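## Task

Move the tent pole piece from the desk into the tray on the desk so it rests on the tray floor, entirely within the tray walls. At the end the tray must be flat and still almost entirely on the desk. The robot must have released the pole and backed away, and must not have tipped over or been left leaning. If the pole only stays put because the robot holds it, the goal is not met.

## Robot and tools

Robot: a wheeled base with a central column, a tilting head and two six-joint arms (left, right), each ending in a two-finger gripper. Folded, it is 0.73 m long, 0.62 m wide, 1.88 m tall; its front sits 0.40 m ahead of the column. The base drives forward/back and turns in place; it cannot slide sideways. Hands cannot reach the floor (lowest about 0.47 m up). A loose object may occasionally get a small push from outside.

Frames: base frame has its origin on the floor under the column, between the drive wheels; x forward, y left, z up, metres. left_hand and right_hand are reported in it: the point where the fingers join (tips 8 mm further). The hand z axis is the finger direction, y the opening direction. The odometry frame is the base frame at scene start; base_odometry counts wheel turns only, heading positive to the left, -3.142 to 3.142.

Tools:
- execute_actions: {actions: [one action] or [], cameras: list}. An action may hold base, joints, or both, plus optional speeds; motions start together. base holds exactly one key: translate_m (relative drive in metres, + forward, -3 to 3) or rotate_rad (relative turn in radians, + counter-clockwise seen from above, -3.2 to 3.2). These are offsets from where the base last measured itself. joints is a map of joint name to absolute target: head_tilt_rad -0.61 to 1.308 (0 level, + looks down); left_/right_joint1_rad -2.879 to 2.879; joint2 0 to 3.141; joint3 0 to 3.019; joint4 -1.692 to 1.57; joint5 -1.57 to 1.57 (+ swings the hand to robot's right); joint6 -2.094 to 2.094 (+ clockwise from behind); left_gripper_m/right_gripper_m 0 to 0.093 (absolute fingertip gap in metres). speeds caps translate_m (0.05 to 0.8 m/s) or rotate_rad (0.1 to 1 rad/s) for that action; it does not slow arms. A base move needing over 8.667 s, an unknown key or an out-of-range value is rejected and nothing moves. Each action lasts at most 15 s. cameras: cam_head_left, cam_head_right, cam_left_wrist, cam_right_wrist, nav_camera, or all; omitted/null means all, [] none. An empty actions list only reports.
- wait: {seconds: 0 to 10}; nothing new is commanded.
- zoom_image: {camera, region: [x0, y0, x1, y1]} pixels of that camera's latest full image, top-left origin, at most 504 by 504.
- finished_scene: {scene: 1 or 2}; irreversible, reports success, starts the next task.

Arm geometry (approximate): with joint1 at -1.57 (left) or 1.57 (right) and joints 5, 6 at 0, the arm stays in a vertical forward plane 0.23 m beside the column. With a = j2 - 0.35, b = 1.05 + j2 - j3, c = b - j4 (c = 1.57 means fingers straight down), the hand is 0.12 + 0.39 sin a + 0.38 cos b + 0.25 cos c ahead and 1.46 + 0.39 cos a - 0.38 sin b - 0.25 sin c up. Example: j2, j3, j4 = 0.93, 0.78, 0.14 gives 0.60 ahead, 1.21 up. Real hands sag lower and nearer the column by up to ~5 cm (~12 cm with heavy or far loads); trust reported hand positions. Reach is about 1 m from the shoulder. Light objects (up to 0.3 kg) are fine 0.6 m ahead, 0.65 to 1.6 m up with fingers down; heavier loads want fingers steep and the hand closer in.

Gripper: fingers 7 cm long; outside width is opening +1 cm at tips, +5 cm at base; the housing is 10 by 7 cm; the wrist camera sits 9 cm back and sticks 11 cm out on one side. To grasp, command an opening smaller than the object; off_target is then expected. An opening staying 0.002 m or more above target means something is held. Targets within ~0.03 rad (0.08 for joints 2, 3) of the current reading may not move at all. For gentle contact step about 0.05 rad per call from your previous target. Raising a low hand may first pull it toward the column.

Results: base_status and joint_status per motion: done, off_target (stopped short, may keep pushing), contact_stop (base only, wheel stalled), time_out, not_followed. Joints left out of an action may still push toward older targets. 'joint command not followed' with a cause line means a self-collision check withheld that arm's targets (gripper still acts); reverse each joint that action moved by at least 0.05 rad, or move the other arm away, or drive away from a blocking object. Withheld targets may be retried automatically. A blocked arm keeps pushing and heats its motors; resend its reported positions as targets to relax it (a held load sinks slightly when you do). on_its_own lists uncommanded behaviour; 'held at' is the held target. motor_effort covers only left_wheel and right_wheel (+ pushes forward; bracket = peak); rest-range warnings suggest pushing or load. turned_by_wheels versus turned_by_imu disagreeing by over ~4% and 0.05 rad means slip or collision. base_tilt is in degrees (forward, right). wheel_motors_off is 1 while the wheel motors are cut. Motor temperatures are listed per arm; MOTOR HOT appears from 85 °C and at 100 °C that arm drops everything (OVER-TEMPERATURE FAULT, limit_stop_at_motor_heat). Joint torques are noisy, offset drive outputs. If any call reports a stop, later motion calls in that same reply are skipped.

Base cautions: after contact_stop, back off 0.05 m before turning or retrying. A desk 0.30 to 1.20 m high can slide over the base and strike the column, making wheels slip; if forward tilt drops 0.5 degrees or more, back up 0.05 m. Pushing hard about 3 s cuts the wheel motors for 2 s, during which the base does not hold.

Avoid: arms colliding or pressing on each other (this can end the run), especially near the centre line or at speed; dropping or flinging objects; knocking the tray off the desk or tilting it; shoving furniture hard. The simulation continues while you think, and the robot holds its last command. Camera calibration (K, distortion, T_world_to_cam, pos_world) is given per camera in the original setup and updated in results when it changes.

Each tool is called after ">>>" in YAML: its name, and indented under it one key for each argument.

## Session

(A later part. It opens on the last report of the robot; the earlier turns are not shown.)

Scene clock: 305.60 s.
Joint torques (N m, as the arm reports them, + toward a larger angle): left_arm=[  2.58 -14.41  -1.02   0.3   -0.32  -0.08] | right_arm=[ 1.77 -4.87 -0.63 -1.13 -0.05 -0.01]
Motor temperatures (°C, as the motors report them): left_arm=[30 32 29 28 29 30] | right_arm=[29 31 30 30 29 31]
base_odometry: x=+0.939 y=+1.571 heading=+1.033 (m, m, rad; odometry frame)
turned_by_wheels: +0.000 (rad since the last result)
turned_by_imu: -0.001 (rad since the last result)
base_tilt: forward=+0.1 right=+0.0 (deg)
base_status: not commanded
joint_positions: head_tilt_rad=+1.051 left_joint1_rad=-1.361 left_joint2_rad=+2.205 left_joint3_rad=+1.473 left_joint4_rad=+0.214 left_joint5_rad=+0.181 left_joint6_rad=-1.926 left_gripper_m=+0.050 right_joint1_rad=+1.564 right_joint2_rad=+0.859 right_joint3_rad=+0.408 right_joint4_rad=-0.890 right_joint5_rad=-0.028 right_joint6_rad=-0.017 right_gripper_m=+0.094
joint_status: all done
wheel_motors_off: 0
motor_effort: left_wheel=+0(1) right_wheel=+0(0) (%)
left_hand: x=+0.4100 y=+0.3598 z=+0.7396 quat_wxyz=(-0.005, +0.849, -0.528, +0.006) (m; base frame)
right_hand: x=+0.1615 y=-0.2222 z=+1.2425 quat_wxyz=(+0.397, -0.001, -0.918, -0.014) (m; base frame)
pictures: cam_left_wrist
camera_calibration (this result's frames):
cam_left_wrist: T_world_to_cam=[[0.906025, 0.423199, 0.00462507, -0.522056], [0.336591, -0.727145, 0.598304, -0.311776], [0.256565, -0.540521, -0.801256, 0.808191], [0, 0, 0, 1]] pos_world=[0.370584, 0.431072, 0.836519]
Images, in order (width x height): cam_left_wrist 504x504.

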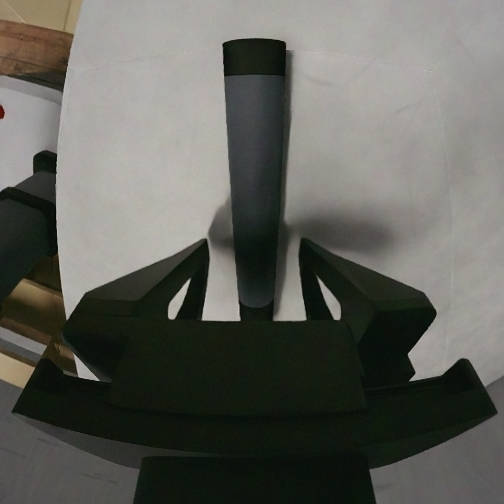

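Centered now. Closing the gripper.

>>> execute_actions:
  actions:
    - {"joints": {"left_gripper_m": 0.005}}
  cameras: ["cam_left_wrist", "cam_head_left"]

Scene clock: 308.27 s.
Joint torques (N m, as the arm reports them, + toward a larger angle): left_arm=[  2.71 -14.22  -1.06   0.35  -0.32  -0.05] | right_arm=[ 1.71 -5.05 -0.61 -1.21 -0.04  0.03]
Motor temperatures (°C, as the motors report them): left_arm=[30 32 29 28 29 30] | right_arm=[29 31 30 30 29 31]
base_odometry: x=+0.939 y=+1.571 heading=+1.033 (m, m, rad; odometry frame)
turned_by_wheels: +0.000 (rad since the last result)
turned_by_imu: -0.001 (rad since the last result)
base_tilt: forward=+0.0 right=+0.0 (deg)
base_status: not commanded
joint_positions: head_tilt_rad=+1.051 left_joint1_rad=-1.361 left_joint2_rad=+2.205 left_joint3_rad=+1.473 left_joint4_rad=+0.214 left_joint5_rad=+0.181 left_joint6_rad=-1.926 left_gripper_m=+0.021 right_joint1_rad=+1.564 right_joint2_rad=+0.859 right_joint3_rad=+0.408 right_joint4_rad=-0.890 right_joint5_rad=-0.028 right_joint6_rad=-0.017 right_gripper_m=+0.094
joint_status: left_gripper_m off_target (ended at +0.021, target +0.005)
wheel_motors_off: 0
motor_effort: left_wheel=-1(0) right_wheel=-1(1) (%)
left_hand: x=+0.4100 y=+0.3598 z=+0.7396 quat_wxyz=(-0.005, +0.849, -0.528, +0.006) (m; base frame)
right_hand: x=+0.1615 y=-0.2222 z=+1.2425 quat_wxyz=(+0.397, -0.001, -0.918, -0.014) (m; base frame)
pictures: cam_head_left, cam_left_wrist
camera_calibration (this result's frames):
cam_head_left: T_world_to_cam=[[0.0256155, -0.996246, -0.0826875, 0.15263], [-0.857876, 0.0205578, -0.513445, 0.830841], [0.513218, 0.0840878, -0.854129, 1.20696], [0, 0, 0, 1]] pos_world=[0.0894175, 0.0334868, 1.47011]
cam_left_wrist: T_world_to_cam=[[0.905863, 0.423545, 0.00462306, -0.522113], [0.336868, -0.727013, 0.598308, -0.311941], [0.256771, -0.540428, -0.801253, 0.80807], [0, 0, 0, 1]] pos_world=[0.370556, 0.431057, 0.836519]
Images, in order (width x height): cam_head_left 896x504, cam_left_wrist 504x504.

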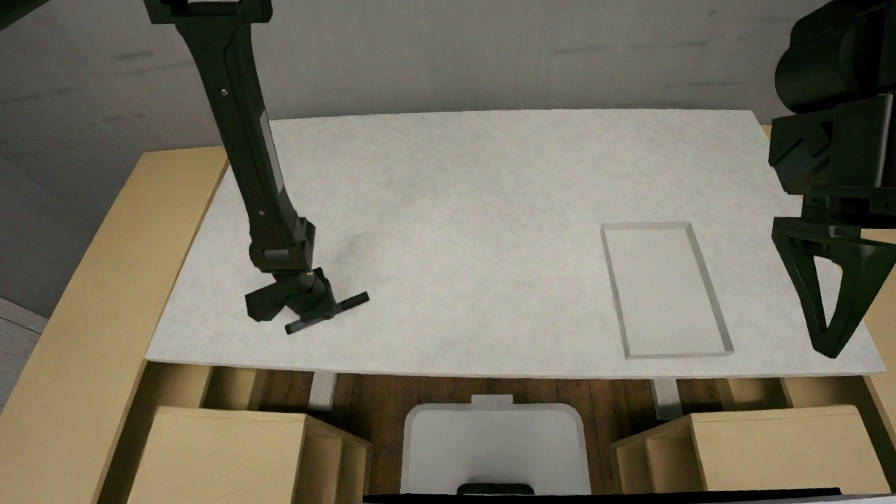

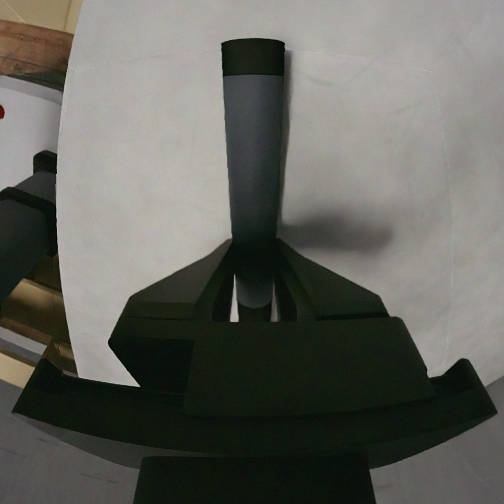

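>>> execute_actions:
  actions:
    - {"joints": {"left_joint2_rad": 1.97, "left_joint4_rad": -0.04}}
  cameras: ["cam_left_wrist", "cam_head_left"]

Scene clock: 378.60 s.
Joint torques (N m, as the arm reports them, + toward a larger angle): left_arm=[  2.58 -18.53   0.51  -0.12  -0.31  -0.06] | right_arm=[ 2.03 -4.67 -0.66 -1.17 -0.03  0.01]
Motor temperatures (°C, as the motors report them): left_arm=[30 33 29 28 29 30] | right_arm=[29 30 30 30 29 31]
base_odometry: x=+0.939 y=+1.571 heading=+1.033 (m, m, rad; odometry frame)
turned_by_wheels: +0.000 (rad since the last result)
turned_by_imu: -0.002 (rad since the last result)
base_tilt: forward=+0.0 right=+0.0 (deg)
base_status: not commanded
joint_positions: head_tilt_rad=+1.051 left_joint1_rad=-1.361 left_joint2_rad=+1.963 left_joint3_rad=+1.476 left_joint4_rad=-0.029 left_joint5_rad=+0.181 left_joint6_rad=-1.927 left_gripper_m=+0.021 right_joint1_rad=+1.564 right_joint2_rad=+0.859 right_joint3_rad=+0.408 right_joint4_rad=-0.890 right_joint5_rad=-0.028 right_joint6_rad=-0.017 right_gripper_m=+0.094
joint_status: all done
wheel_motors_off: 0
motor_effort: left_wheel=+0(1) right_wheel=+0(0) (%)
left_hand: x=+0.5187 y=+0.3561 z=+0.8227 quat_wxyz=(-0.005, +0.849, -0.528, +0.007) (m; base frame)
right_hand: x=+0.1615 y=-0.2222 z=+1.2425 quat_wxyz=(+0.397, -0.001, -0.918, -0.014) (m; base frame)
pictures: cam_head_left, cam_left_wrist
camera_calibration (this result's frames):
cam_head_left: T_world_to_cam=[[0.0256155, -0.996246, -0.0826875, 0.15263], [-0.857876, 0.0205578, -0.513445, 0.830841], [0.513217, 0.0840878, -0.854129, 1.20696], [0, 0, 0, 1]] pos_world=[0.0894175, 0.0334868, 1.47011]
cam_left_wrist: T_world_to_cam=[[0.905783, 0.423703, 0.00568537, -0.620295], [0.336325, -0.727021, 0.598603, -0.40095], [0.257763, -0.540293, -0.801026, 0.843952], [0, 0, 0, 1]] pos_world=[0.479163, 0.427303, 0.919563]
Images, in order (width x height): cam_head_left 896x504, cam_left_wrist 504x504.

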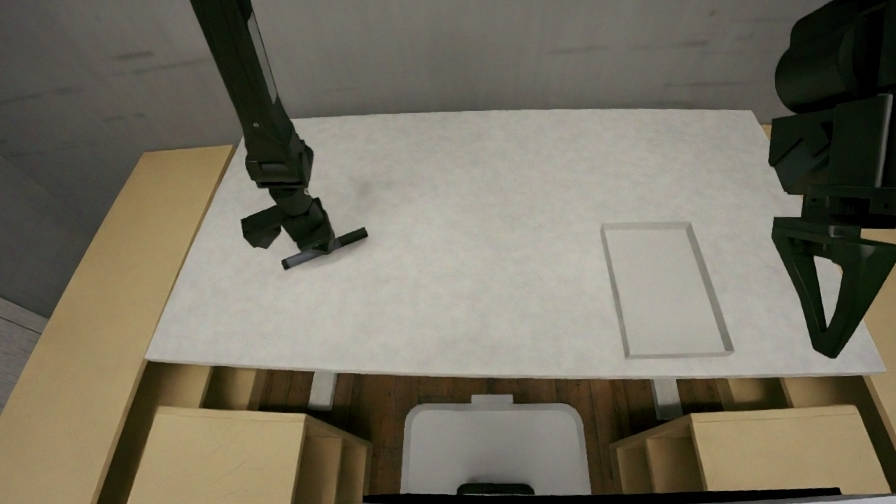

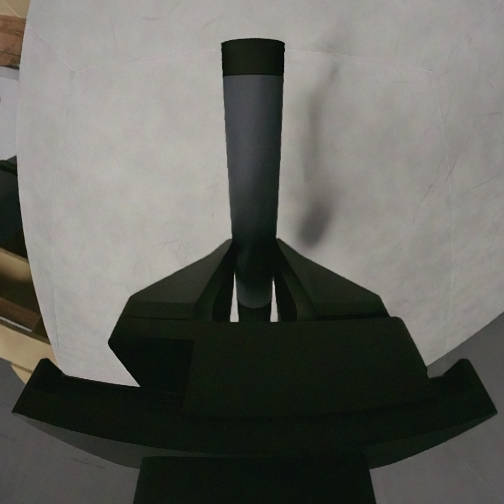

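>>> execute_actions:
  actions:
    - {"base": {"rotate_rad": -0.63}, "joints": {"left_joint1_rad": -1.919, "left_joint2_rad": 2.03, "left_joint3_rad": 1.67, "left_joint4_rad": -0.19, "left_joint5_rad": -0.298, "left_joint6_rad": -0.80}, "speeds": {"rotate_rad": 0.7}}
  cameras: ["cam_left_wrist", "cam_head_left", "cam_head_right"]

Scene clock: 395.87 s.
Joint torques (N m, as the arm reports them, + toward a larger angle): left_arm=[ -6.13 -19.81   1.63   0.11  -0.3    0.12] | right_arm=[ 1.92 -4.96 -0.74 -1.19 -0.05 -0.01]
Motor temperatures (°C, as the motors report them): left_arm=[30 34 29 28 29 30] | right_arm=[29 30 30 30 29 31]
base_odometry: x=+0.939 y=+1.571 heading=+0.405 (m, m, rad; odometry frame)
turned_by_wheels: -0.628 (rad since the last result)
turned_by_imu: -0.631 (rad since the last result)
base_tilt: forward=+0.0 right=+0.1 (deg)
base_status: done
joint_positions: head_tilt_rad=+1.051 left_joint1_rad=-1.926 left_joint2_rad=+2.024 left_joint3_rad=+1.675 left_joint4_rad=-0.181 left_joint5_rad=-0.295 left_joint6_rad=-0.808 left_gripper_m=+0.021 right_joint1_rad=+1.564 right_joint2_rad=+0.859 right_joint3_rad=+0.408 right_joint4_rad=-0.890 right_joint5_rad=-0.028 right_joint6_rad=-0.017 right_gripper_m=+0.094
joint_status: all done
wheel_motors_off: 0
motor_effort: left_wheel=+8(44) right_wheel=-7(60) (%)
left_hand: x=+0.5540 y=-0.0118 z=+0.8295 quat_wxyz=(-0.006, +0.310, -0.951, +0.010) (m; base frame)
right_hand: x=+0.1615 y=-0.2222 z=+1.2425 quat_wxyz=(+0.397, -0.001, -0.918, -0.014) (m; base frame)
pictures: cam_head_left, cam_head_right, cam_left_wrist
camera_calibration (this result's frames):
cam_head_left: T_world_to_cam=[[0.0256155, -0.996246, -0.0826875, 0.15263], [-0.857876, 0.0205578, -0.513445, 0.830841], [0.513218, 0.0840878, -0.854129, 1.20696], [0, 0, 0, 1]] pos_world=[0.0894175, 0.0334868, 1.47011]
cam_head_right: T_world_to_cam=[[0.0295488, -0.996837, -0.0737718, 0.0880061], [-0.857713, 0.0126122, -0.513974, 0.832241], [0.513279, 0.0784623, -0.854628, 1.20435], [0, 0, 0, 1]] pos_world=[0.0930581, -0.0172644, 1.46351]
cam_left_wrist: T_world_to_cam=[[0.573004, -0.81946, 0.0123157, -0.332188], [-0.666464, -0.457171, 0.588914, -0.117554], [-0.476961, -0.345658, -0.808102, 1.05675], [0, 0, 0, 1]] pos_world=[0.616028, 0.039317, 0.927281]
Images, in order (width x height): cam_head_left 896x504, cam_head_right 896x504, cam_left_wrist 504x504.

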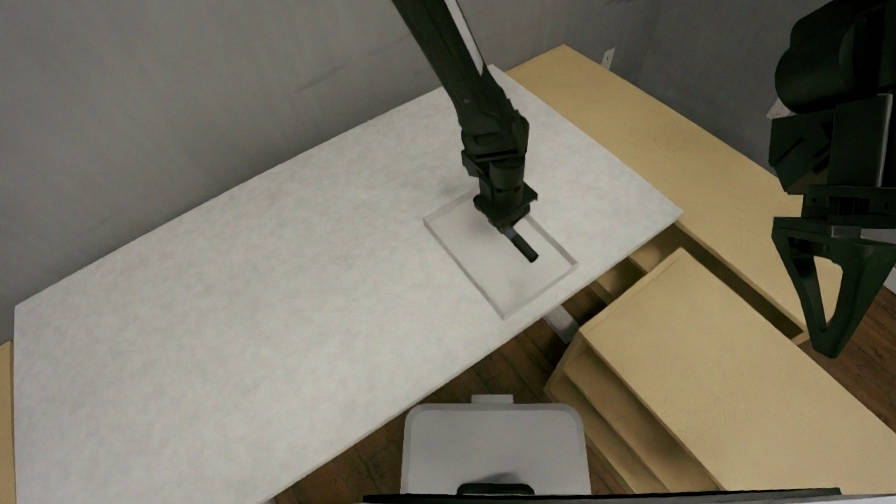

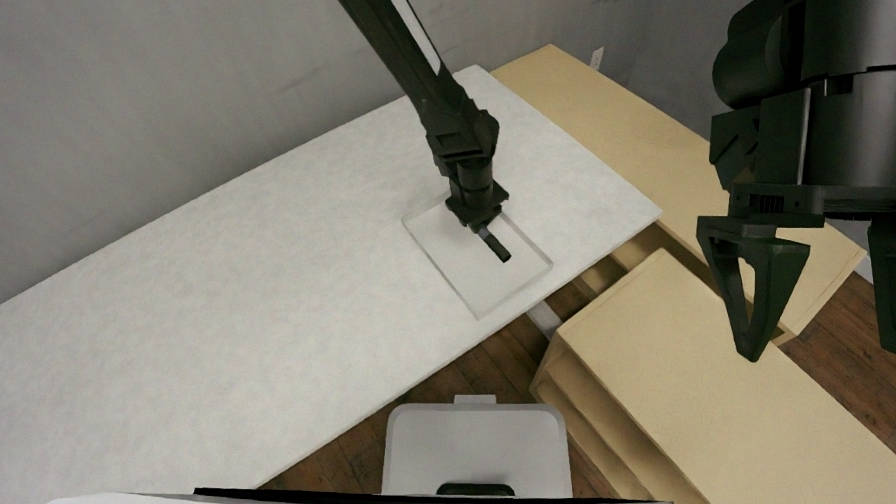

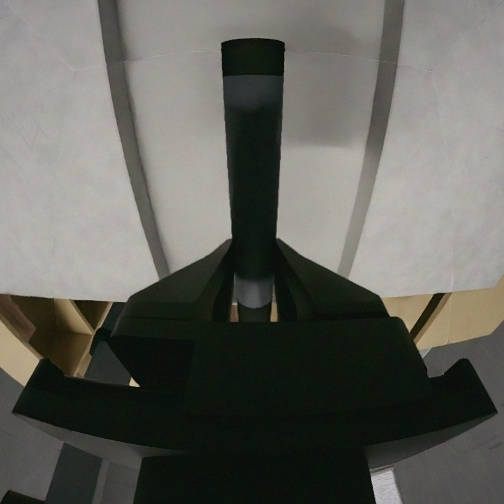

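>>> zoom_image:
  camera: "cam_head_left"
  region: [400, 150, 600, 330]

Region (400, 150, 600, 330) of cam_head_left's 896x504 image, scaled by 2.520, with more detail than that image has; it fills the top 454 rows of this view, and the rest is white.

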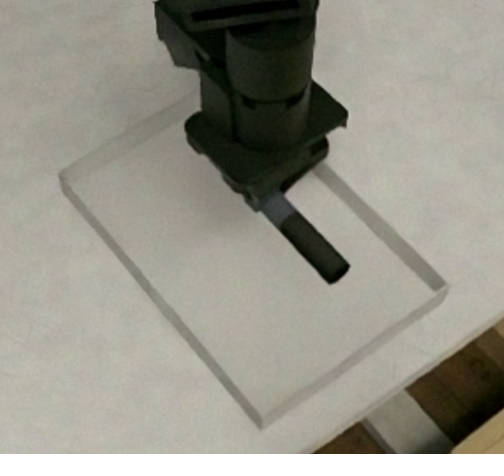

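>>> execute_actions:
  actions:
    - {"joints": {"left_joint1_rad": -1.885, "left_joint2_rad": 2.2, "left_joint3_rad": 1.912, "left_joint4_rad": -0.272, "left_joint5_rad": -0.272, "left_joint6_rad": -0.795}}
  cameras: ["cam_left_wrist", "cam_head_left", "cam_head_right"]

Scene clock: 455.30 s.
Joint torques (N m, as the arm reports them, + toward a larger angle): left_arm=[ -5.73 -20.86   3.29   0.02   0.     0.13] | right_arm=[ 1.58 -4.85 -0.74 -1.23 -0.04 -0.01]
Motor temperatures (°C, as the motors report them): left_arm=[31 35 29 28 29 30] | right_arm=[29 30 30 30 29 31]
base_odometry: x=+0.939 y=+1.571 heading=+0.405 (m, m, rad; odometry frame)
turned_by_wheels: +0.000 (rad since the last result)
turned_by_imu: -0.001 (rad since the last result)
base_tilt: forward=+0.0 right=+0.0 (deg)
base_status: not commanded
joint_positions: head_tilt_rad=+1.051 left_joint1_rad=-1.892 left_joint2_rad=+2.212 left_joint3_rad=+1.898 left_joint4_rad=-0.263 left_joint5_rad=-0.275 left_joint6_rad=-0.804 left_gripper_m=+0.021 right_joint1_rad=+1.564 right_joint2_rad=+0.859 right_joint3_rad=+0.408 right_joint4_rad=-0.890 right_joint5_rad=-0.028 right_joint6_rad=-0.017 right_gripper_m=+0.094
joint_status: all done
wheel_motors_off: 0
motor_effort: left_wheel=+8(8) right_wheel=-8(9) (%)
left_hand: x=+0.5439 y=-0.0048 z=+0.7576 quat_wxyz=(+0.013, +0.310, -0.951, -0.006) (m; base frame)
right_hand: x=+0.1615 y=-0.2222 z=+1.2425 quat_wxyz=(+0.397, -0.001, -0.918, -0.014) (m; base frame)
pictures: cam_head_left, cam_head_right, cam_left_wrist
camera_calibration (this result's frames):
cam_head_left: T_world_to_cam=[[0.0256155, -0.996246, -0.0826875, 0.15263], [-0.857876, 0.0205578, -0.513445, 0.830841], [0.513217, 0.0840878, -0.854129, 1.20696], [0, 0, 0, 1]] pos_world=[0.0894175, 0.0334868, 1.47011]
cam_head_right: T_world_to_cam=[[0.0295488, -0.996837, -0.0737718, 0.0880061], [-0.857713, 0.0126122, -0.513974, 0.832241], [0.513279, 0.0784623, -0.854628, 1.20435], [0, 0, 0, 1]] pos_world=[0.0930581, -0.0172644, 1.46351]
cam_left_wrist: T_world_to_cam=[[0.572113, -0.819655, -0.0292033, -0.287918], [-0.638546, -0.467481, 0.611326, -0.110933], [-0.514729, -0.3311, -0.79084, 1.0038], [0, 0, 0, 1]] pos_world=[0.610572, 0.0445073, 0.853255]
Images, in order (width x height): cam_head_left 896x504, cam_head_right 896x504, cam_left_wrist 504x504.

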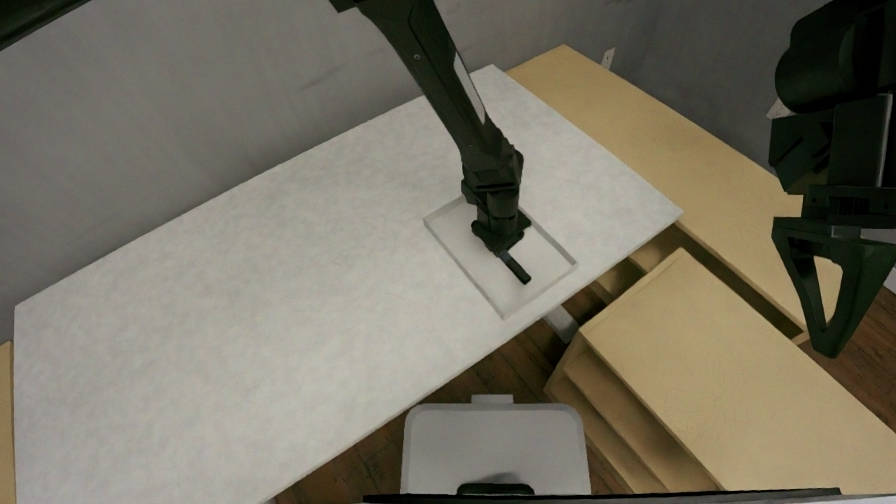

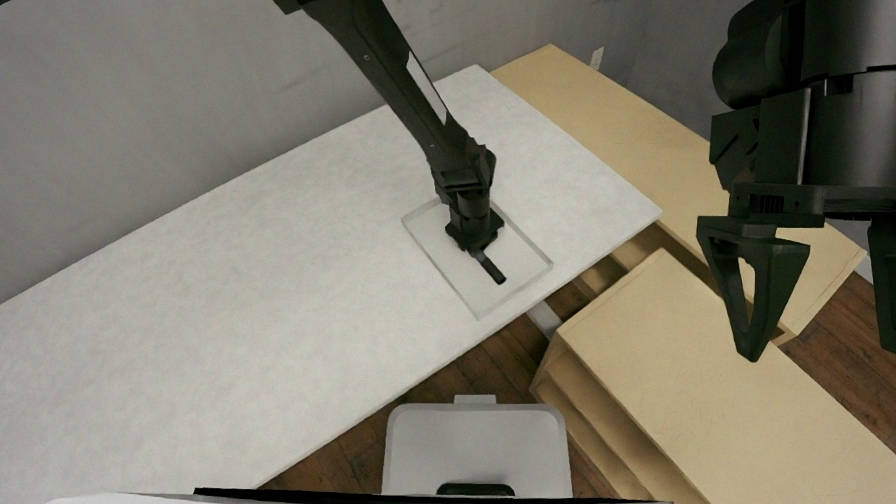

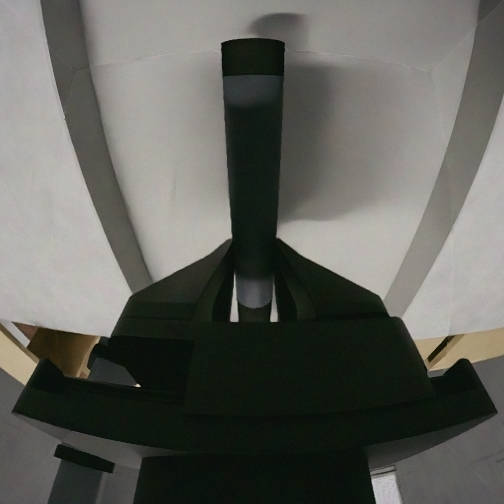

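>>> execute_actions:
  actions: []
  cameras: ["cam_left_wrist", "cam_head_left"]

>>> zoom_image:
  camera: "cam_head_left"
  region: [400, 150, 600, 330]

Scene clock: 459.77 s.
Joint torques (N m, as the arm reports them, + toward a larger angle): left_arm=[ -6.   -20.72   3.19   0.02   0.     0.13] | right_arm=[ 1.91 -4.98 -0.73 -1.23 -0.04  0.01]
Motor temperatures (°C, as the motors report them): left_arm=[31 35 29 28 29 30] | right_arm=[29 30 30 30 29 31]
base_odometry: x=+0.939 y=+1.571 heading=+0.405 (m, m, rad; odometry frame)
turned_by_wheels: +0.000 (rad since the last result)
turned_by_imu: -0.001 (rad since the last result)
base_tilt: forward=+0.0 right=+0.0 (deg)
base_status: not commanded
joint_positions: head_tilt_rad=+1.051 left_joint1_rad=-1.892 left_joint2_rad=+2.212 left_joint3_rad=+1.898 left_joint4_rad=-0.263 left_joint5_rad=-0.275 left_joint6_rad=-0.804 left_gripper_m=+0.021 right_joint1_rad=+1.564 right_joint2_rad=+0.859 right_joint3_rad=+0.408 right_joint4_rad=-0.890 right_joint5_rad=-0.028 right_joint6_rad=-0.017 right_gripper_m=+0.094
joint_status: all done
wheel_motors_off: 0
motor_effort: left_wheel=+7(8) right_wheel=-8(9) (%)
left_hand: x=+0.5439 y=-0.0048 z=+0.7576 quat_wxyz=(+0.013, +0.310, -0.951, -0.006) (m; base frame)
right_hand: x=+0.1615 y=-0.2222 z=+1.2425 quat_wxyz=(+0.397, -0.001, -0.918, -0.014) (m; base frame)
pictures: cam_head_left, cam_left_wrist
camera_calibration (this result's frames):
cam_head_left: T_world_to_cam=[[0.0256155, -0.996246, -0.0826875, 0.15263], [-0.857876, 0.0205578, -0.513445, 0.830841], [0.513217, 0.0840878, -0.854129, 1.20696], [0, 0, 0, 1]] pos_world=[0.0894175, 0.0334868, 1.47011]
cam_left_wrist: T_world_to_cam=[[0.572113, -0.819655, -0.0292033, -0.287918], [-0.638546, -0.467481, 0.611326, -0.110933], [-0.514729, -0.3311, -0.79084, 1.0038], [0, 0, 0, 1]] pos_world=[0.610572, 0.0445073, 0.853255]
Images, in order (width x height): cam_head_left 896x504, cam_left_wrist 504x504.

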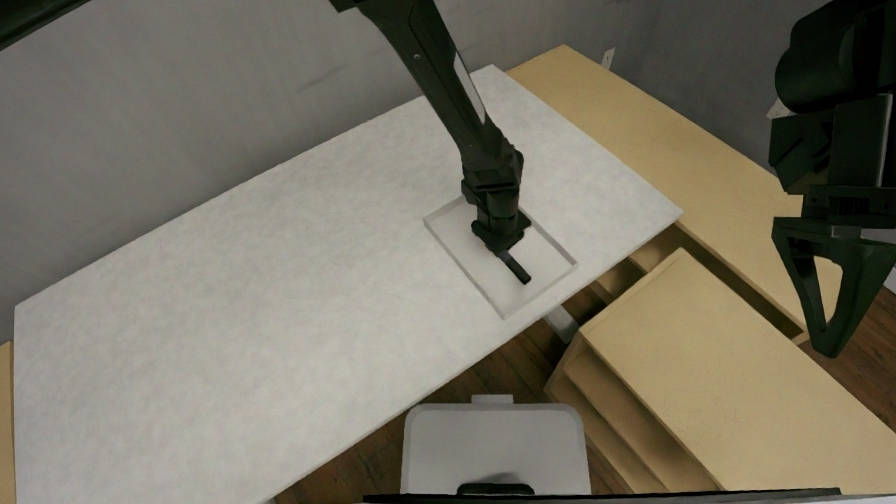

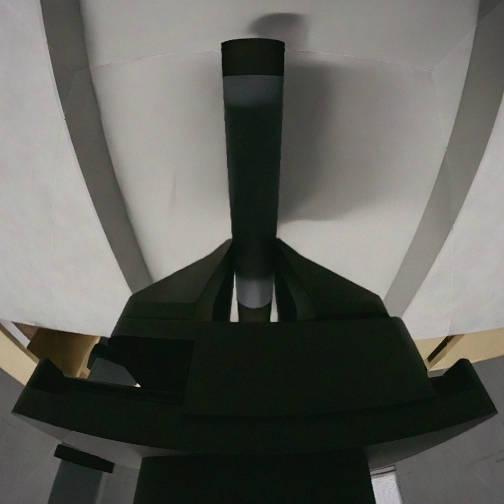

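Region (400, 150, 600, 330) of cam_head_left's 896x504 image, scaled by 2.520, with more detail than that image has; it fills the top 454 rows of this view, and the rest is white.

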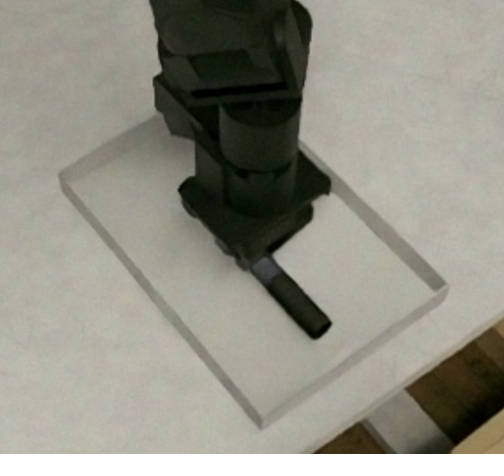

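>>> zoom_image:
  camera: "cam_left_wrist"
  region: [0, 0, 504, 252]

Region (0, 0, 504, 252) of cam_left_wrist's 504x504 image, scaled by 1.000.

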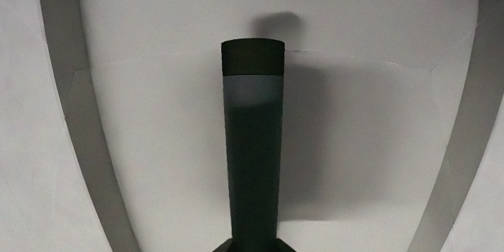

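>>> zoom_image:
  camera: "cam_left_wrist"
  region: [40, 120, 160, 200]

>>> zoom_image:
  camera: "cam_left_wrist"
  region: [384, 120, 504, 200]

Region (40, 120, 160, 200) of cam_left_wrist's 504x504 image, scaled by 4.200, with more detail than that image has.

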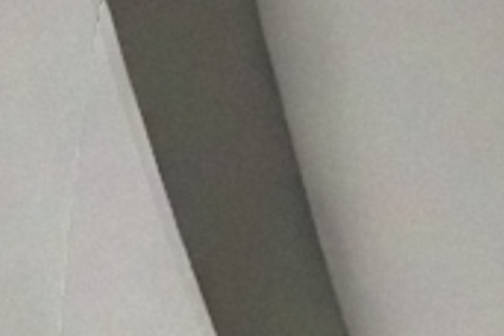

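Region (384, 120, 504, 200) of cam_left_wrist's 504x504 image, scaled by 4.200, with more detail than that image has.

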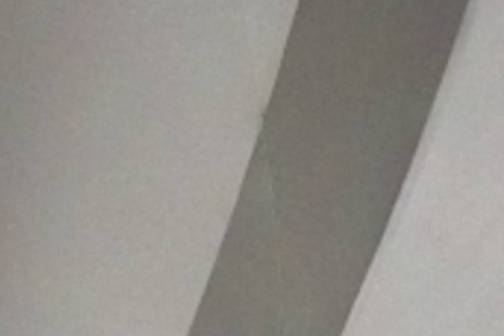

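>>> execute_actions:
  actions:
    - {"joints": {"left_joint2_rad": 2.246, "left_joint3_rad": 1.97}}
  cameras: ["cam_left_wrist", "cam_head_left"]

Scene clock: 498.23 s.
Joint torques (N m, as the arm reports them, + toward a larger angle): left_arm=[ -6.01 -19.24   3.38   0.07   0.     0.16] | right_arm=[ 1.49 -5.12 -0.56 -1.18 -0.07  0.  ]
Motor temperatures (°C, as the motors report them): left_arm=[31 36 30 28 29 30] | right_arm=[29 30 30 30 29 31]
base_odometry: x=+0.939 y=+1.571 heading=+0.405 (m, m, rad; odometry frame)
turned_by_wheels: +0.000 (rad since the last result)
turned_by_imu: -0.001 (rad since the last result)
base_tilt: forward=+0.0 right=+0.0 (deg)
base_status: not commanded
joint_positions: head_tilt_rad=+1.051 left_joint1_rad=-1.892 left_joint2_rad=+2.232 left_joint3_rad=+1.958 left_joint4_rad=-0.263 left_joint5_rad=-0.275 left_joint6_rad=-0.804 left_gripper_m=+0.021 right_joint1_rad=+1.564 right_joint2_rad=+0.859 right_joint3_rad=+0.408 right_joint4_rad=-0.890 right_joint5_rad=-0.028 right_joint6_rad=-0.017 right_gripper_m=+0.094
joint_status: all done
wheel_motors_off: 0
motor_effort: left_wheel=+7(8) right_wheel=-9(9) (%)
left_hand: x=+0.5651 y=-0.0095 z=+0.7536 quat_wxyz=(-0.003, +0.315, -0.949, +0.003) (m; base frame)
right_hand: x=+0.1615 y=-0.2222 z=+1.2425 quat_wxyz=(+0.397, -0.001, -0.918, -0.014) (m; base frame)
pictures: cam_head_left, cam_left_wrist
camera_calibration (this result's frames):
cam_head_left: T_world_to_cam=[[0.0256155, -0.996246, -0.0826875, 0.15263], [-0.857876, 0.0205578, -0.513445, 0.830841], [0.513218, 0.0840878, -0.854129, 1.20696], [0, 0, 0, 1]] pos_world=[0.0894175, 0.0334868, 1.47011]
cam_left_wrist: T_world_to_cam=[[0.581482, -0.813555, -0.00262991, -0.32926], [-0.655903, -0.47071, 0.590104, -0.0713818], [-0.48132, -0.34141, -0.807323, 1.00349], [0, 0, 0, 1]] pos_world=[0.62764, 0.041132, 0.851399]
Images, in order (width x height): cam_head_left 896x504, cam_left_wrist 504x504.

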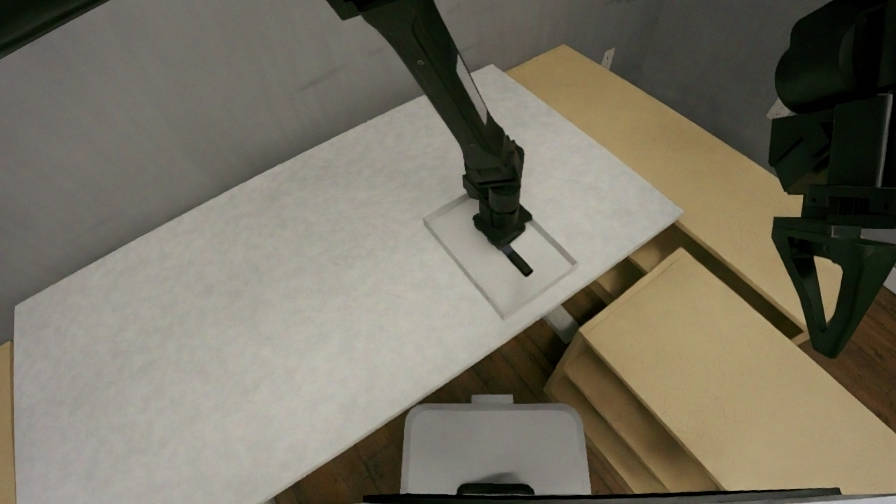

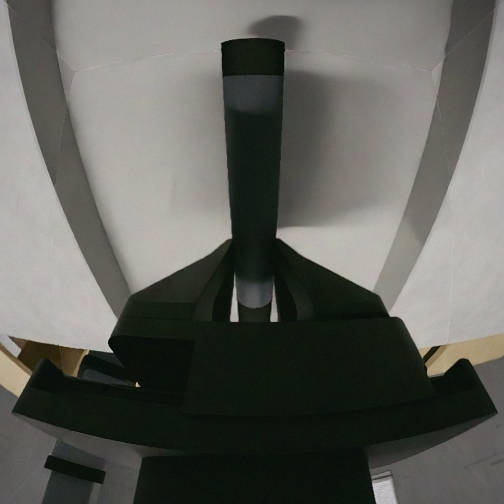

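>>> execute_actions:
  actions:
    - {"joints": {"left_joint2_rad": 2.275, "left_joint3_rad": 1.99}}
  cameras: ["cam_left_wrist", "cam_head_left"]

Scene clock: 506.20 s.
Joint torques (N m, as the arm reports them, + toward a larger angle): left_arm=[ -6.12 -18.62   3.29   0.04  -0.01   0.12] | right_arm=[ 1.38 -4.98 -0.68 -1.17 -0.06  0.02]
Motor temperatures (°C, as the motors report them): left_arm=[31 36 30 28 29 30] | right_arm=[29 30 30 30 29 31]
base_odometry: x=+0.939 y=+1.571 heading=+0.405 (m, m, rad; odometry frame)
turned_by_wheels: +0.000 (rad since the last result)
turned_by_imu: -0.001 (rad since the last result)
base_tilt: forward=+0.0 right=+0.0 (deg)
base_status: not commanded
joint_positions: head_tilt_rad=+1.051 left_joint1_rad=-1.892 left_joint2_rad=+2.262 left_joint3_rad=+1.978 left_joint4_rad=-0.263 left_joint5_rad=-0.275 left_joint6_rad=-0.804 left_gripper_m=+0.021 right_joint1_rad=+1.564 right_joint2_rad=+0.859 right_joint3_rad=+0.408 right_joint4_rad=-0.890 right_joint5_rad=-0.028 right_joint6_rad=-0.017 right_gripper_m=+0.094
joint_status: all done
wheel_motors_off: 0
motor_effort: left_wheel=+8(9) right_wheel=-10(9) (%)
left_hand: x=+0.5555 y=-0.0112 z=+0.7422 quat_wxyz=(+0.001, +0.314, -0.949, +0.001) (m; base frame)
right_hand: x=+0.1615 y=-0.2222 z=+1.2425 quat_wxyz=(+0.397, -0.001, -0.918, -0.014) (m; base frame)
pictures: cam_head_left, cam_left_wrist
camera_calibration (this result's frames):
cam_head_left: T_world_to_cam=[[0.0256155, -0.996246, -0.0826875, 0.15263], [-0.857876, 0.0205578, -0.513445, 0.830841], [0.513218, 0.0840878, -0.854129, 1.20696], [0, 0, 0, 1]] pos_world=[0.0894175, 0.0334868, 1.47011]
cam_left_wrist: T_world_to_cam=[[0.579306, -0.81506, -0.00910806, -0.319036], [-0.651766, -0.469897, 0.595313, -0.0779285], [-0.489495, -0.338932, -0.803442, 0.990725], [0, 0, 0, 1]] pos_world=[0.618984, 0.0391363, 0.839477]
Images, in order (width x height): cam_head_left 896x504, cam_left_wrist 504x504.

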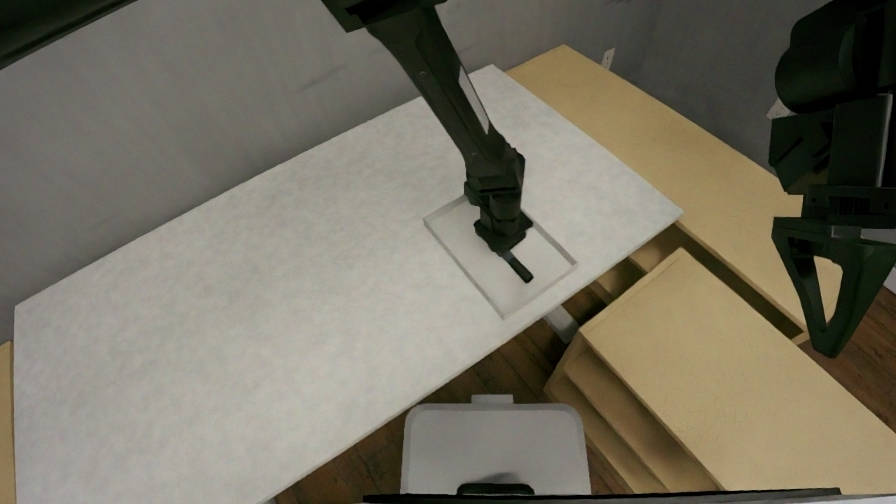

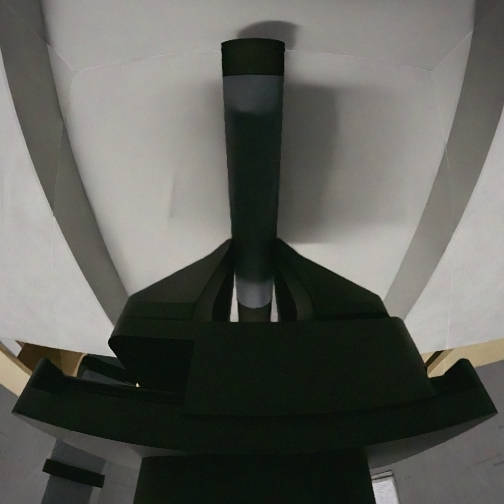

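>>> zoom_image:
  camera: "cam_left_wrist"
  region: [10, 120, 130, 200]

>>> zoom_image:
  camera: "cam_left_wrist"
  region: [384, 120, 504, 200]

>>> zoom_image:
  camera: "cam_head_left"
  region: [460, 210, 580, 320]

Region (10, 120, 130, 200) of cam_left_wrist's 504x504 image, scaled by 4.200, with more detail than that image has.

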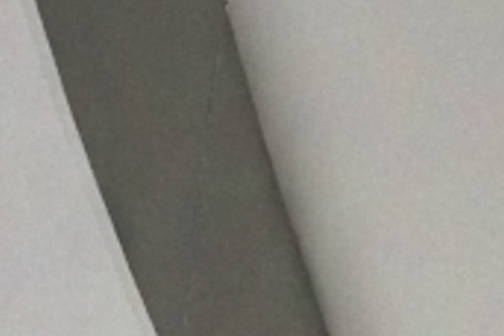

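Region (384, 120, 504, 200) of cam_left_wrist's 504x504 image, scaled by 4.200, with more detail than that image has.

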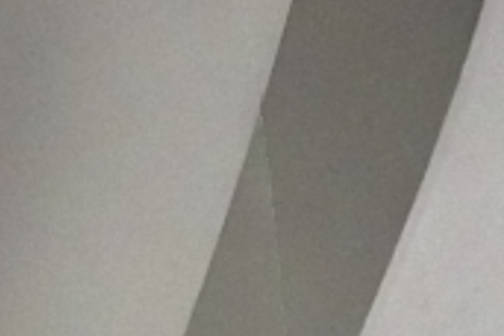

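Region (460, 210, 580, 320) of cam_head_left's 896x504 image, scaled by 4.200, with more detail than that image has; it fills the top 462 rows of this view, and the rest is white.

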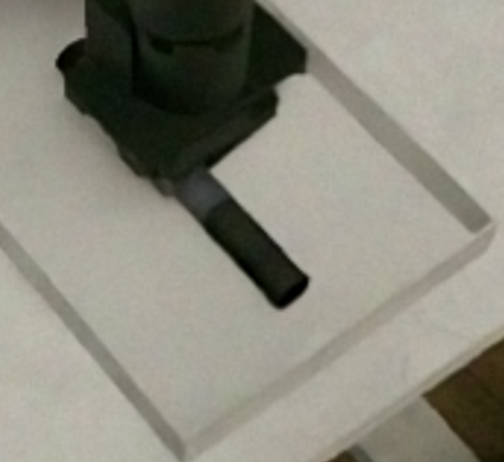

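>>> execute_actions:
  actions:
    - {"joints": {"left_gripper_m": 0.06}}
  cameras: ["cam_left_wrist", "cam_head_left"]

Scene clock: 552.43 s.
Joint torques (N m, as the arm reports them, + toward a larger angle): left_arm=[ -6.12 -18.91   3.27   0.03  -0.01   0.12] | right_arm=[ 1.6  -4.98 -0.6  -1.17 -0.09 -0.01]
Motor temperatures (°C, as the motors report them): left_arm=[31 36 30 28 29 30] | right_arm=[29 30 30 30 29 31]
base_odometry: x=+0.939 y=+1.571 heading=+0.405 (m, m, rad; odometry frame)
turned_by_wheels: +0.000 (rad since the last result)
turned_by_imu: -0.001 (rad since the last result)
base_tilt: forward=+0.0 right=+0.0 (deg)
base_status: not commanded
joint_positions: head_tilt_rad=+1.051 left_joint1_rad=-1.892 left_joint2_rad=+2.262 left_joint3_rad=+1.978 left_joint4_rad=-0.263 left_joint5_rad=-0.275 left_joint6_rad=-0.804 left_gripper_m=+0.060 right_joint1_rad=+1.564 right_joint2_rad=+0.859 right_joint3_rad=+0.408 right_joint4_rad=-0.890 right_joint5_rad=-0.028 right_joint6_rad=-0.017 right_gripper_m=+0.094
joint_status: all done
wheel_motors_off: 0
motor_effort: left_wheel=+8(10) right_wheel=-9(8) (%)
left_hand: x=+0.5555 y=-0.0112 z=+0.7422 quat_wxyz=(+0.001, +0.314, -0.949, +0.001) (m; base frame)
right_hand: x=+0.1615 y=-0.2222 z=+1.2425 quat_wxyz=(+0.397, -0.001, -0.918, -0.014) (m; base frame)
pictures: cam_head_left, cam_left_wrist
camera_calibration (this result's frames):
cam_head_left: T_world_to_cam=[[0.0256155, -0.996246, -0.0826875, 0.15263], [-0.857876, 0.0205578, -0.513445, 0.830841], [0.513218, 0.0840878, -0.854129, 1.20696], [0, 0, 0, 1]] pos_world=[0.0894175, 0.0334868, 1.47011]
cam_left_wrist: T_world_to_cam=[[0.579306, -0.81506, -0.00910806, -0.319036], [-0.651766, -0.469897, 0.595313, -0.0779285], [-0.489495, -0.338932, -0.803442, 0.990725], [0, 0, 0, 1]] pos_world=[0.618984, 0.0391363, 0.839477]
Images, in order (width x height): cam_head_left 896x504, cam_left_wrist 504x504.

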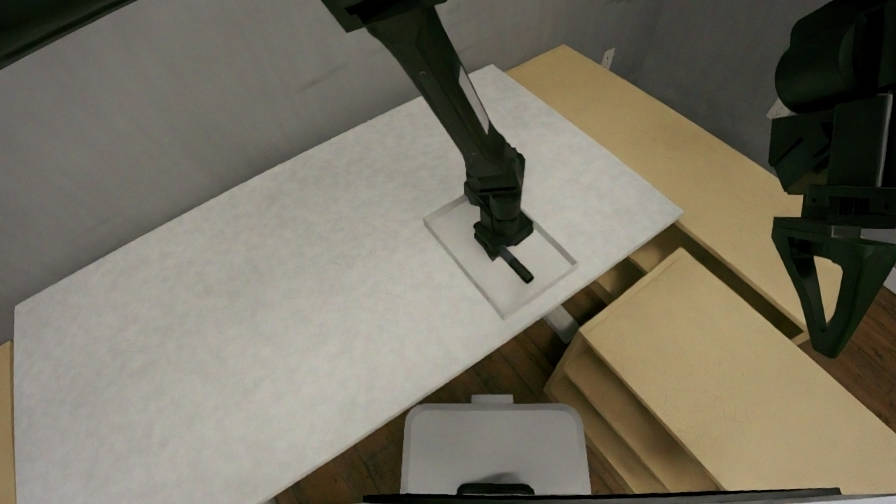

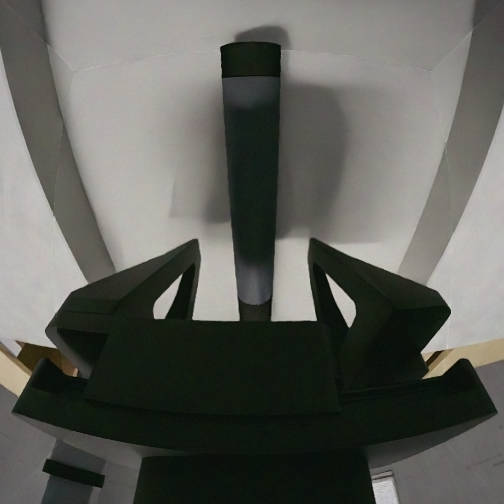

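>>> execute_actions:
  actions:
    - {"joints": {"left_joint2_rad": 1.5, "left_joint3_rad": 1.35, "left_gripper_m": 0.09}}
  cameras: ["cam_left_wrist", "cam_head_left", "cam_head_right"]

Scene clock: 574.87 s.
Joint torques (N m, as the arm reports them, + toward a larger angle): left_arm=[ -3.95 -20.15   3.58   0.26  -0.01   0.13] | right_arm=[ 1.79 -5.39 -0.55 -1.29 -0.02  0.  ]
Motor temperatures (°C, as the motors report them): left_arm=[31 36 30 28 29 30] | right_arm=[29 30 30 30 29 31]
base_odometry: x=+0.939 y=+1.571 heading=+0.405 (m, m, rad; odometry frame)
turned_by_wheels: +0.000 (rad since the last result)
turned_by_imu: -0.002 (rad since the last result)
base_tilt: forward=+0.0 right=+0.0 (deg)
base_status: not commanded
joint_positions: head_tilt_rad=+1.051 left_joint1_rad=-1.892 left_joint2_rad=+1.490 left_joint3_rad=+1.351 left_joint4_rad=-0.266 left_joint5_rad=-0.275 left_joint6_rad=-0.804 left_gripper_m=+0.090 right_joint1_rad=+1.564 right_joint2_rad=+0.859 right_joint3_rad=+0.408 right_joint4_rad=-0.890 right_joint5_rad=-0.028 right_joint6_rad=-0.017 right_gripper_m=+0.094
joint_status: all done
wheel_motors_off: 0
motor_effort: left_wheel=+10(9) right_wheel=-10(10) (%)
left_hand: x=+0.6360 y=+0.0613 z=+1.0401 quat_wxyz=(-0.060, +0.332, -0.941, +0.033) (m; base frame)
right_hand: x=+0.1615 y=-0.2222 z=+1.2425 quat_wxyz=(+0.397, -0.001, -0.918, -0.014) (m; base frame)
pictures: cam_head_left, cam_head_right, cam_left_wrist
camera_calibration (this result's frames):
cam_head_left: T_world_to_cam=[[0.0256155, -0.996246, -0.0826875, 0.15263], [-0.857876, 0.0205578, -0.513445, 0.830841], [0.513217, 0.0840878, -0.854129, 1.20696], [0, 0, 0, 1]] pos_world=[0.0894175, 0.0334868, 1.47011]
cam_head_right: T_world_to_cam=[[0.0295488, -0.996837, -0.0737718, 0.0880061], [-0.857713, 0.0126122, -0.513974, 0.832241], [0.513279, 0.0784623, -0.854628, 1.20435], [0, 0, 0, 1]] pos_world=[0.0930581, -0.0172644, 1.46351]
cam_left_wrist: T_world_to_cam=[[0.605151, -0.791143, 0.0887928, -0.423673], [-0.708058, -0.483876, 0.514313, -0.0477962], [-0.363931, -0.374108, -0.852993, 1.26785], [0, 0, 0, 1]] pos_world=[0.683954, 0.116, 1.14367]
Images, in order (width x height): cam_head_left 896x504, cam_head_right 896x504, cam_left_wrist 504x504.

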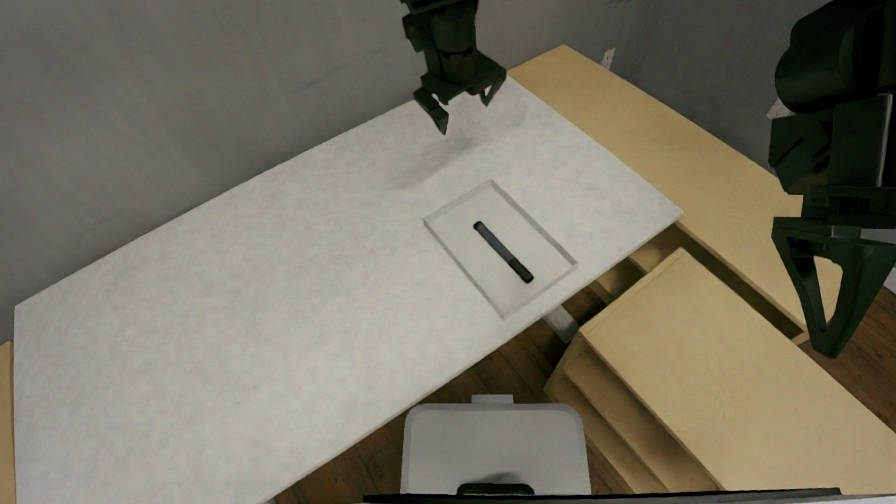

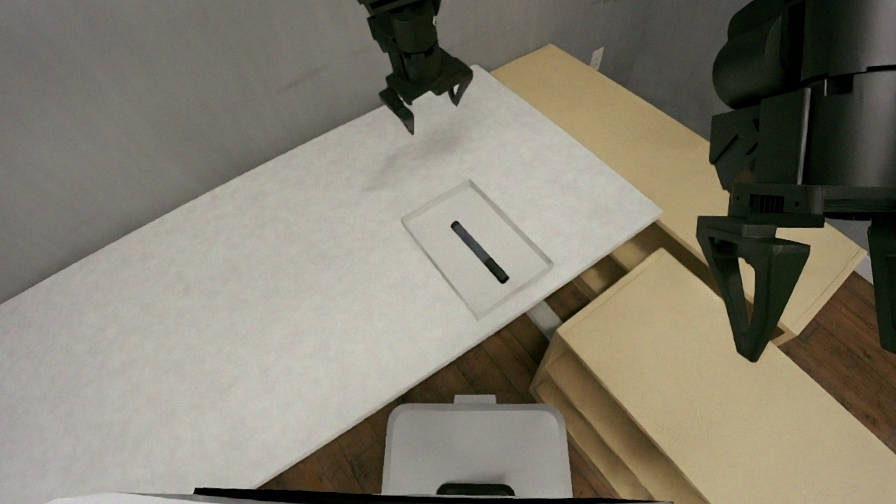

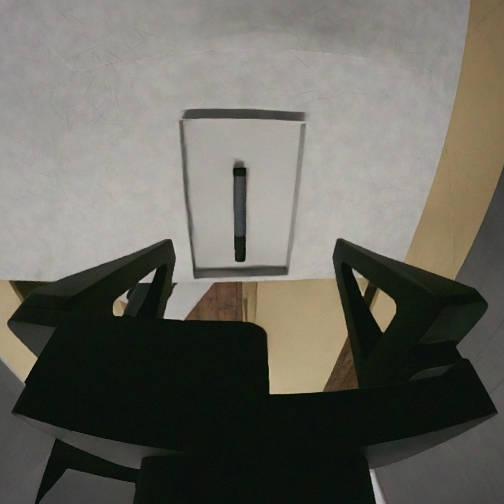

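>>> execute_actions:
  actions:
    - {"joints": {"left_joint1_rad": -1.57, "left_joint2_rad": 1.1, "left_joint3_rad": 0.9, "left_joint4_rad": -0.6, "left_joint5_rad": 0.0}}
  cameras: ["cam_head_left"]

Scene clock: 585.10 s.
Joint torques (N m, as the arm reports them, + toward a larger angle): left_arm=[ -1.39 -14.56   2.6   -0.28   0.02   0.1 ] | right_arm=[ 1.7  -4.89 -0.41 -1.23 -0.07  0.01]
Motor temperatures (°C, as the motors report them): left_arm=[31 36 30 28 29 30] | right_arm=[29 30 30 30 29 31]
base_odometry: x=+0.939 y=+1.571 heading=+0.405 (m, m, rad; odometry frame)
turned_by_wheels: +0.000 (rad since the last result)
turned_by_imu: -0.001 (rad since the last result)
base_tilt: forward=+0.0 right=+0.0 (deg)
base_status: not commanded
joint_positions: head_tilt_rad=+1.051 left_joint1_rad=-1.558 left_joint2_rad=+1.086 left_joint3_rad=+0.901 left_joint4_rad=-0.594 left_joint5_rad=-0.004 left_joint6_rad=-0.803 left_gripper_m=+0.090 right_joint1_rad=+1.564 right_joint2_rad=+0.859 right_joint3_rad=+0.408 right_joint4_rad=-0.890 right_joint5_rad=-0.028 right_joint6_rad=-0.017 right_gripper_m=+0.094
joint_status: all done
wheel_motors_off: 0
motor_effort: left_wheel=+11(13) right_wheel=-13(13) (%)
left_hand: x=+0.4482 y=+0.2309 z=+1.1422 quat_wxyz=(+0.114, +0.391, -0.912, -0.056) (m; base frame)
right_hand: x=+0.1615 y=-0.2222 z=+1.2425 quat_wxyz=(+0.397, -0.001, -0.918, -0.014) (m; base frame)
pictures: cam_head_left
camera_calibration (this result's frames):
cam_head_left: T_world_to_cam=[[0.0256155, -0.996246, -0.0826875, 0.15263], [-0.857876, 0.0205578, -0.513445, 0.830841], [0.513217, 0.0840878, -0.854129, 1.20696], [0, 0, 0, 1]] pos_world=[0.0894175, 0.0334868, 1.47011]
Images, in order (width x height): cam_head_left 896x504.

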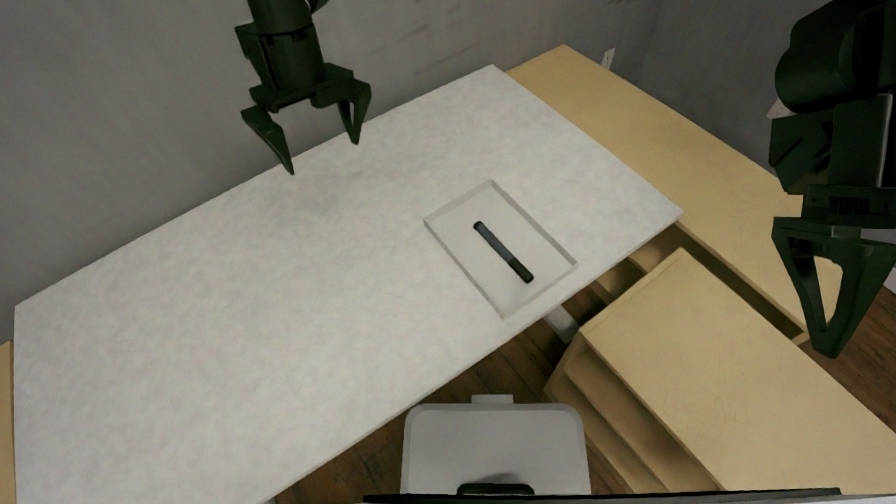

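The pole is lying in the tray, inside the walls, and the arm is clear.

>>> finished_scene:
  scene: 2

The scene is finished: the task was done.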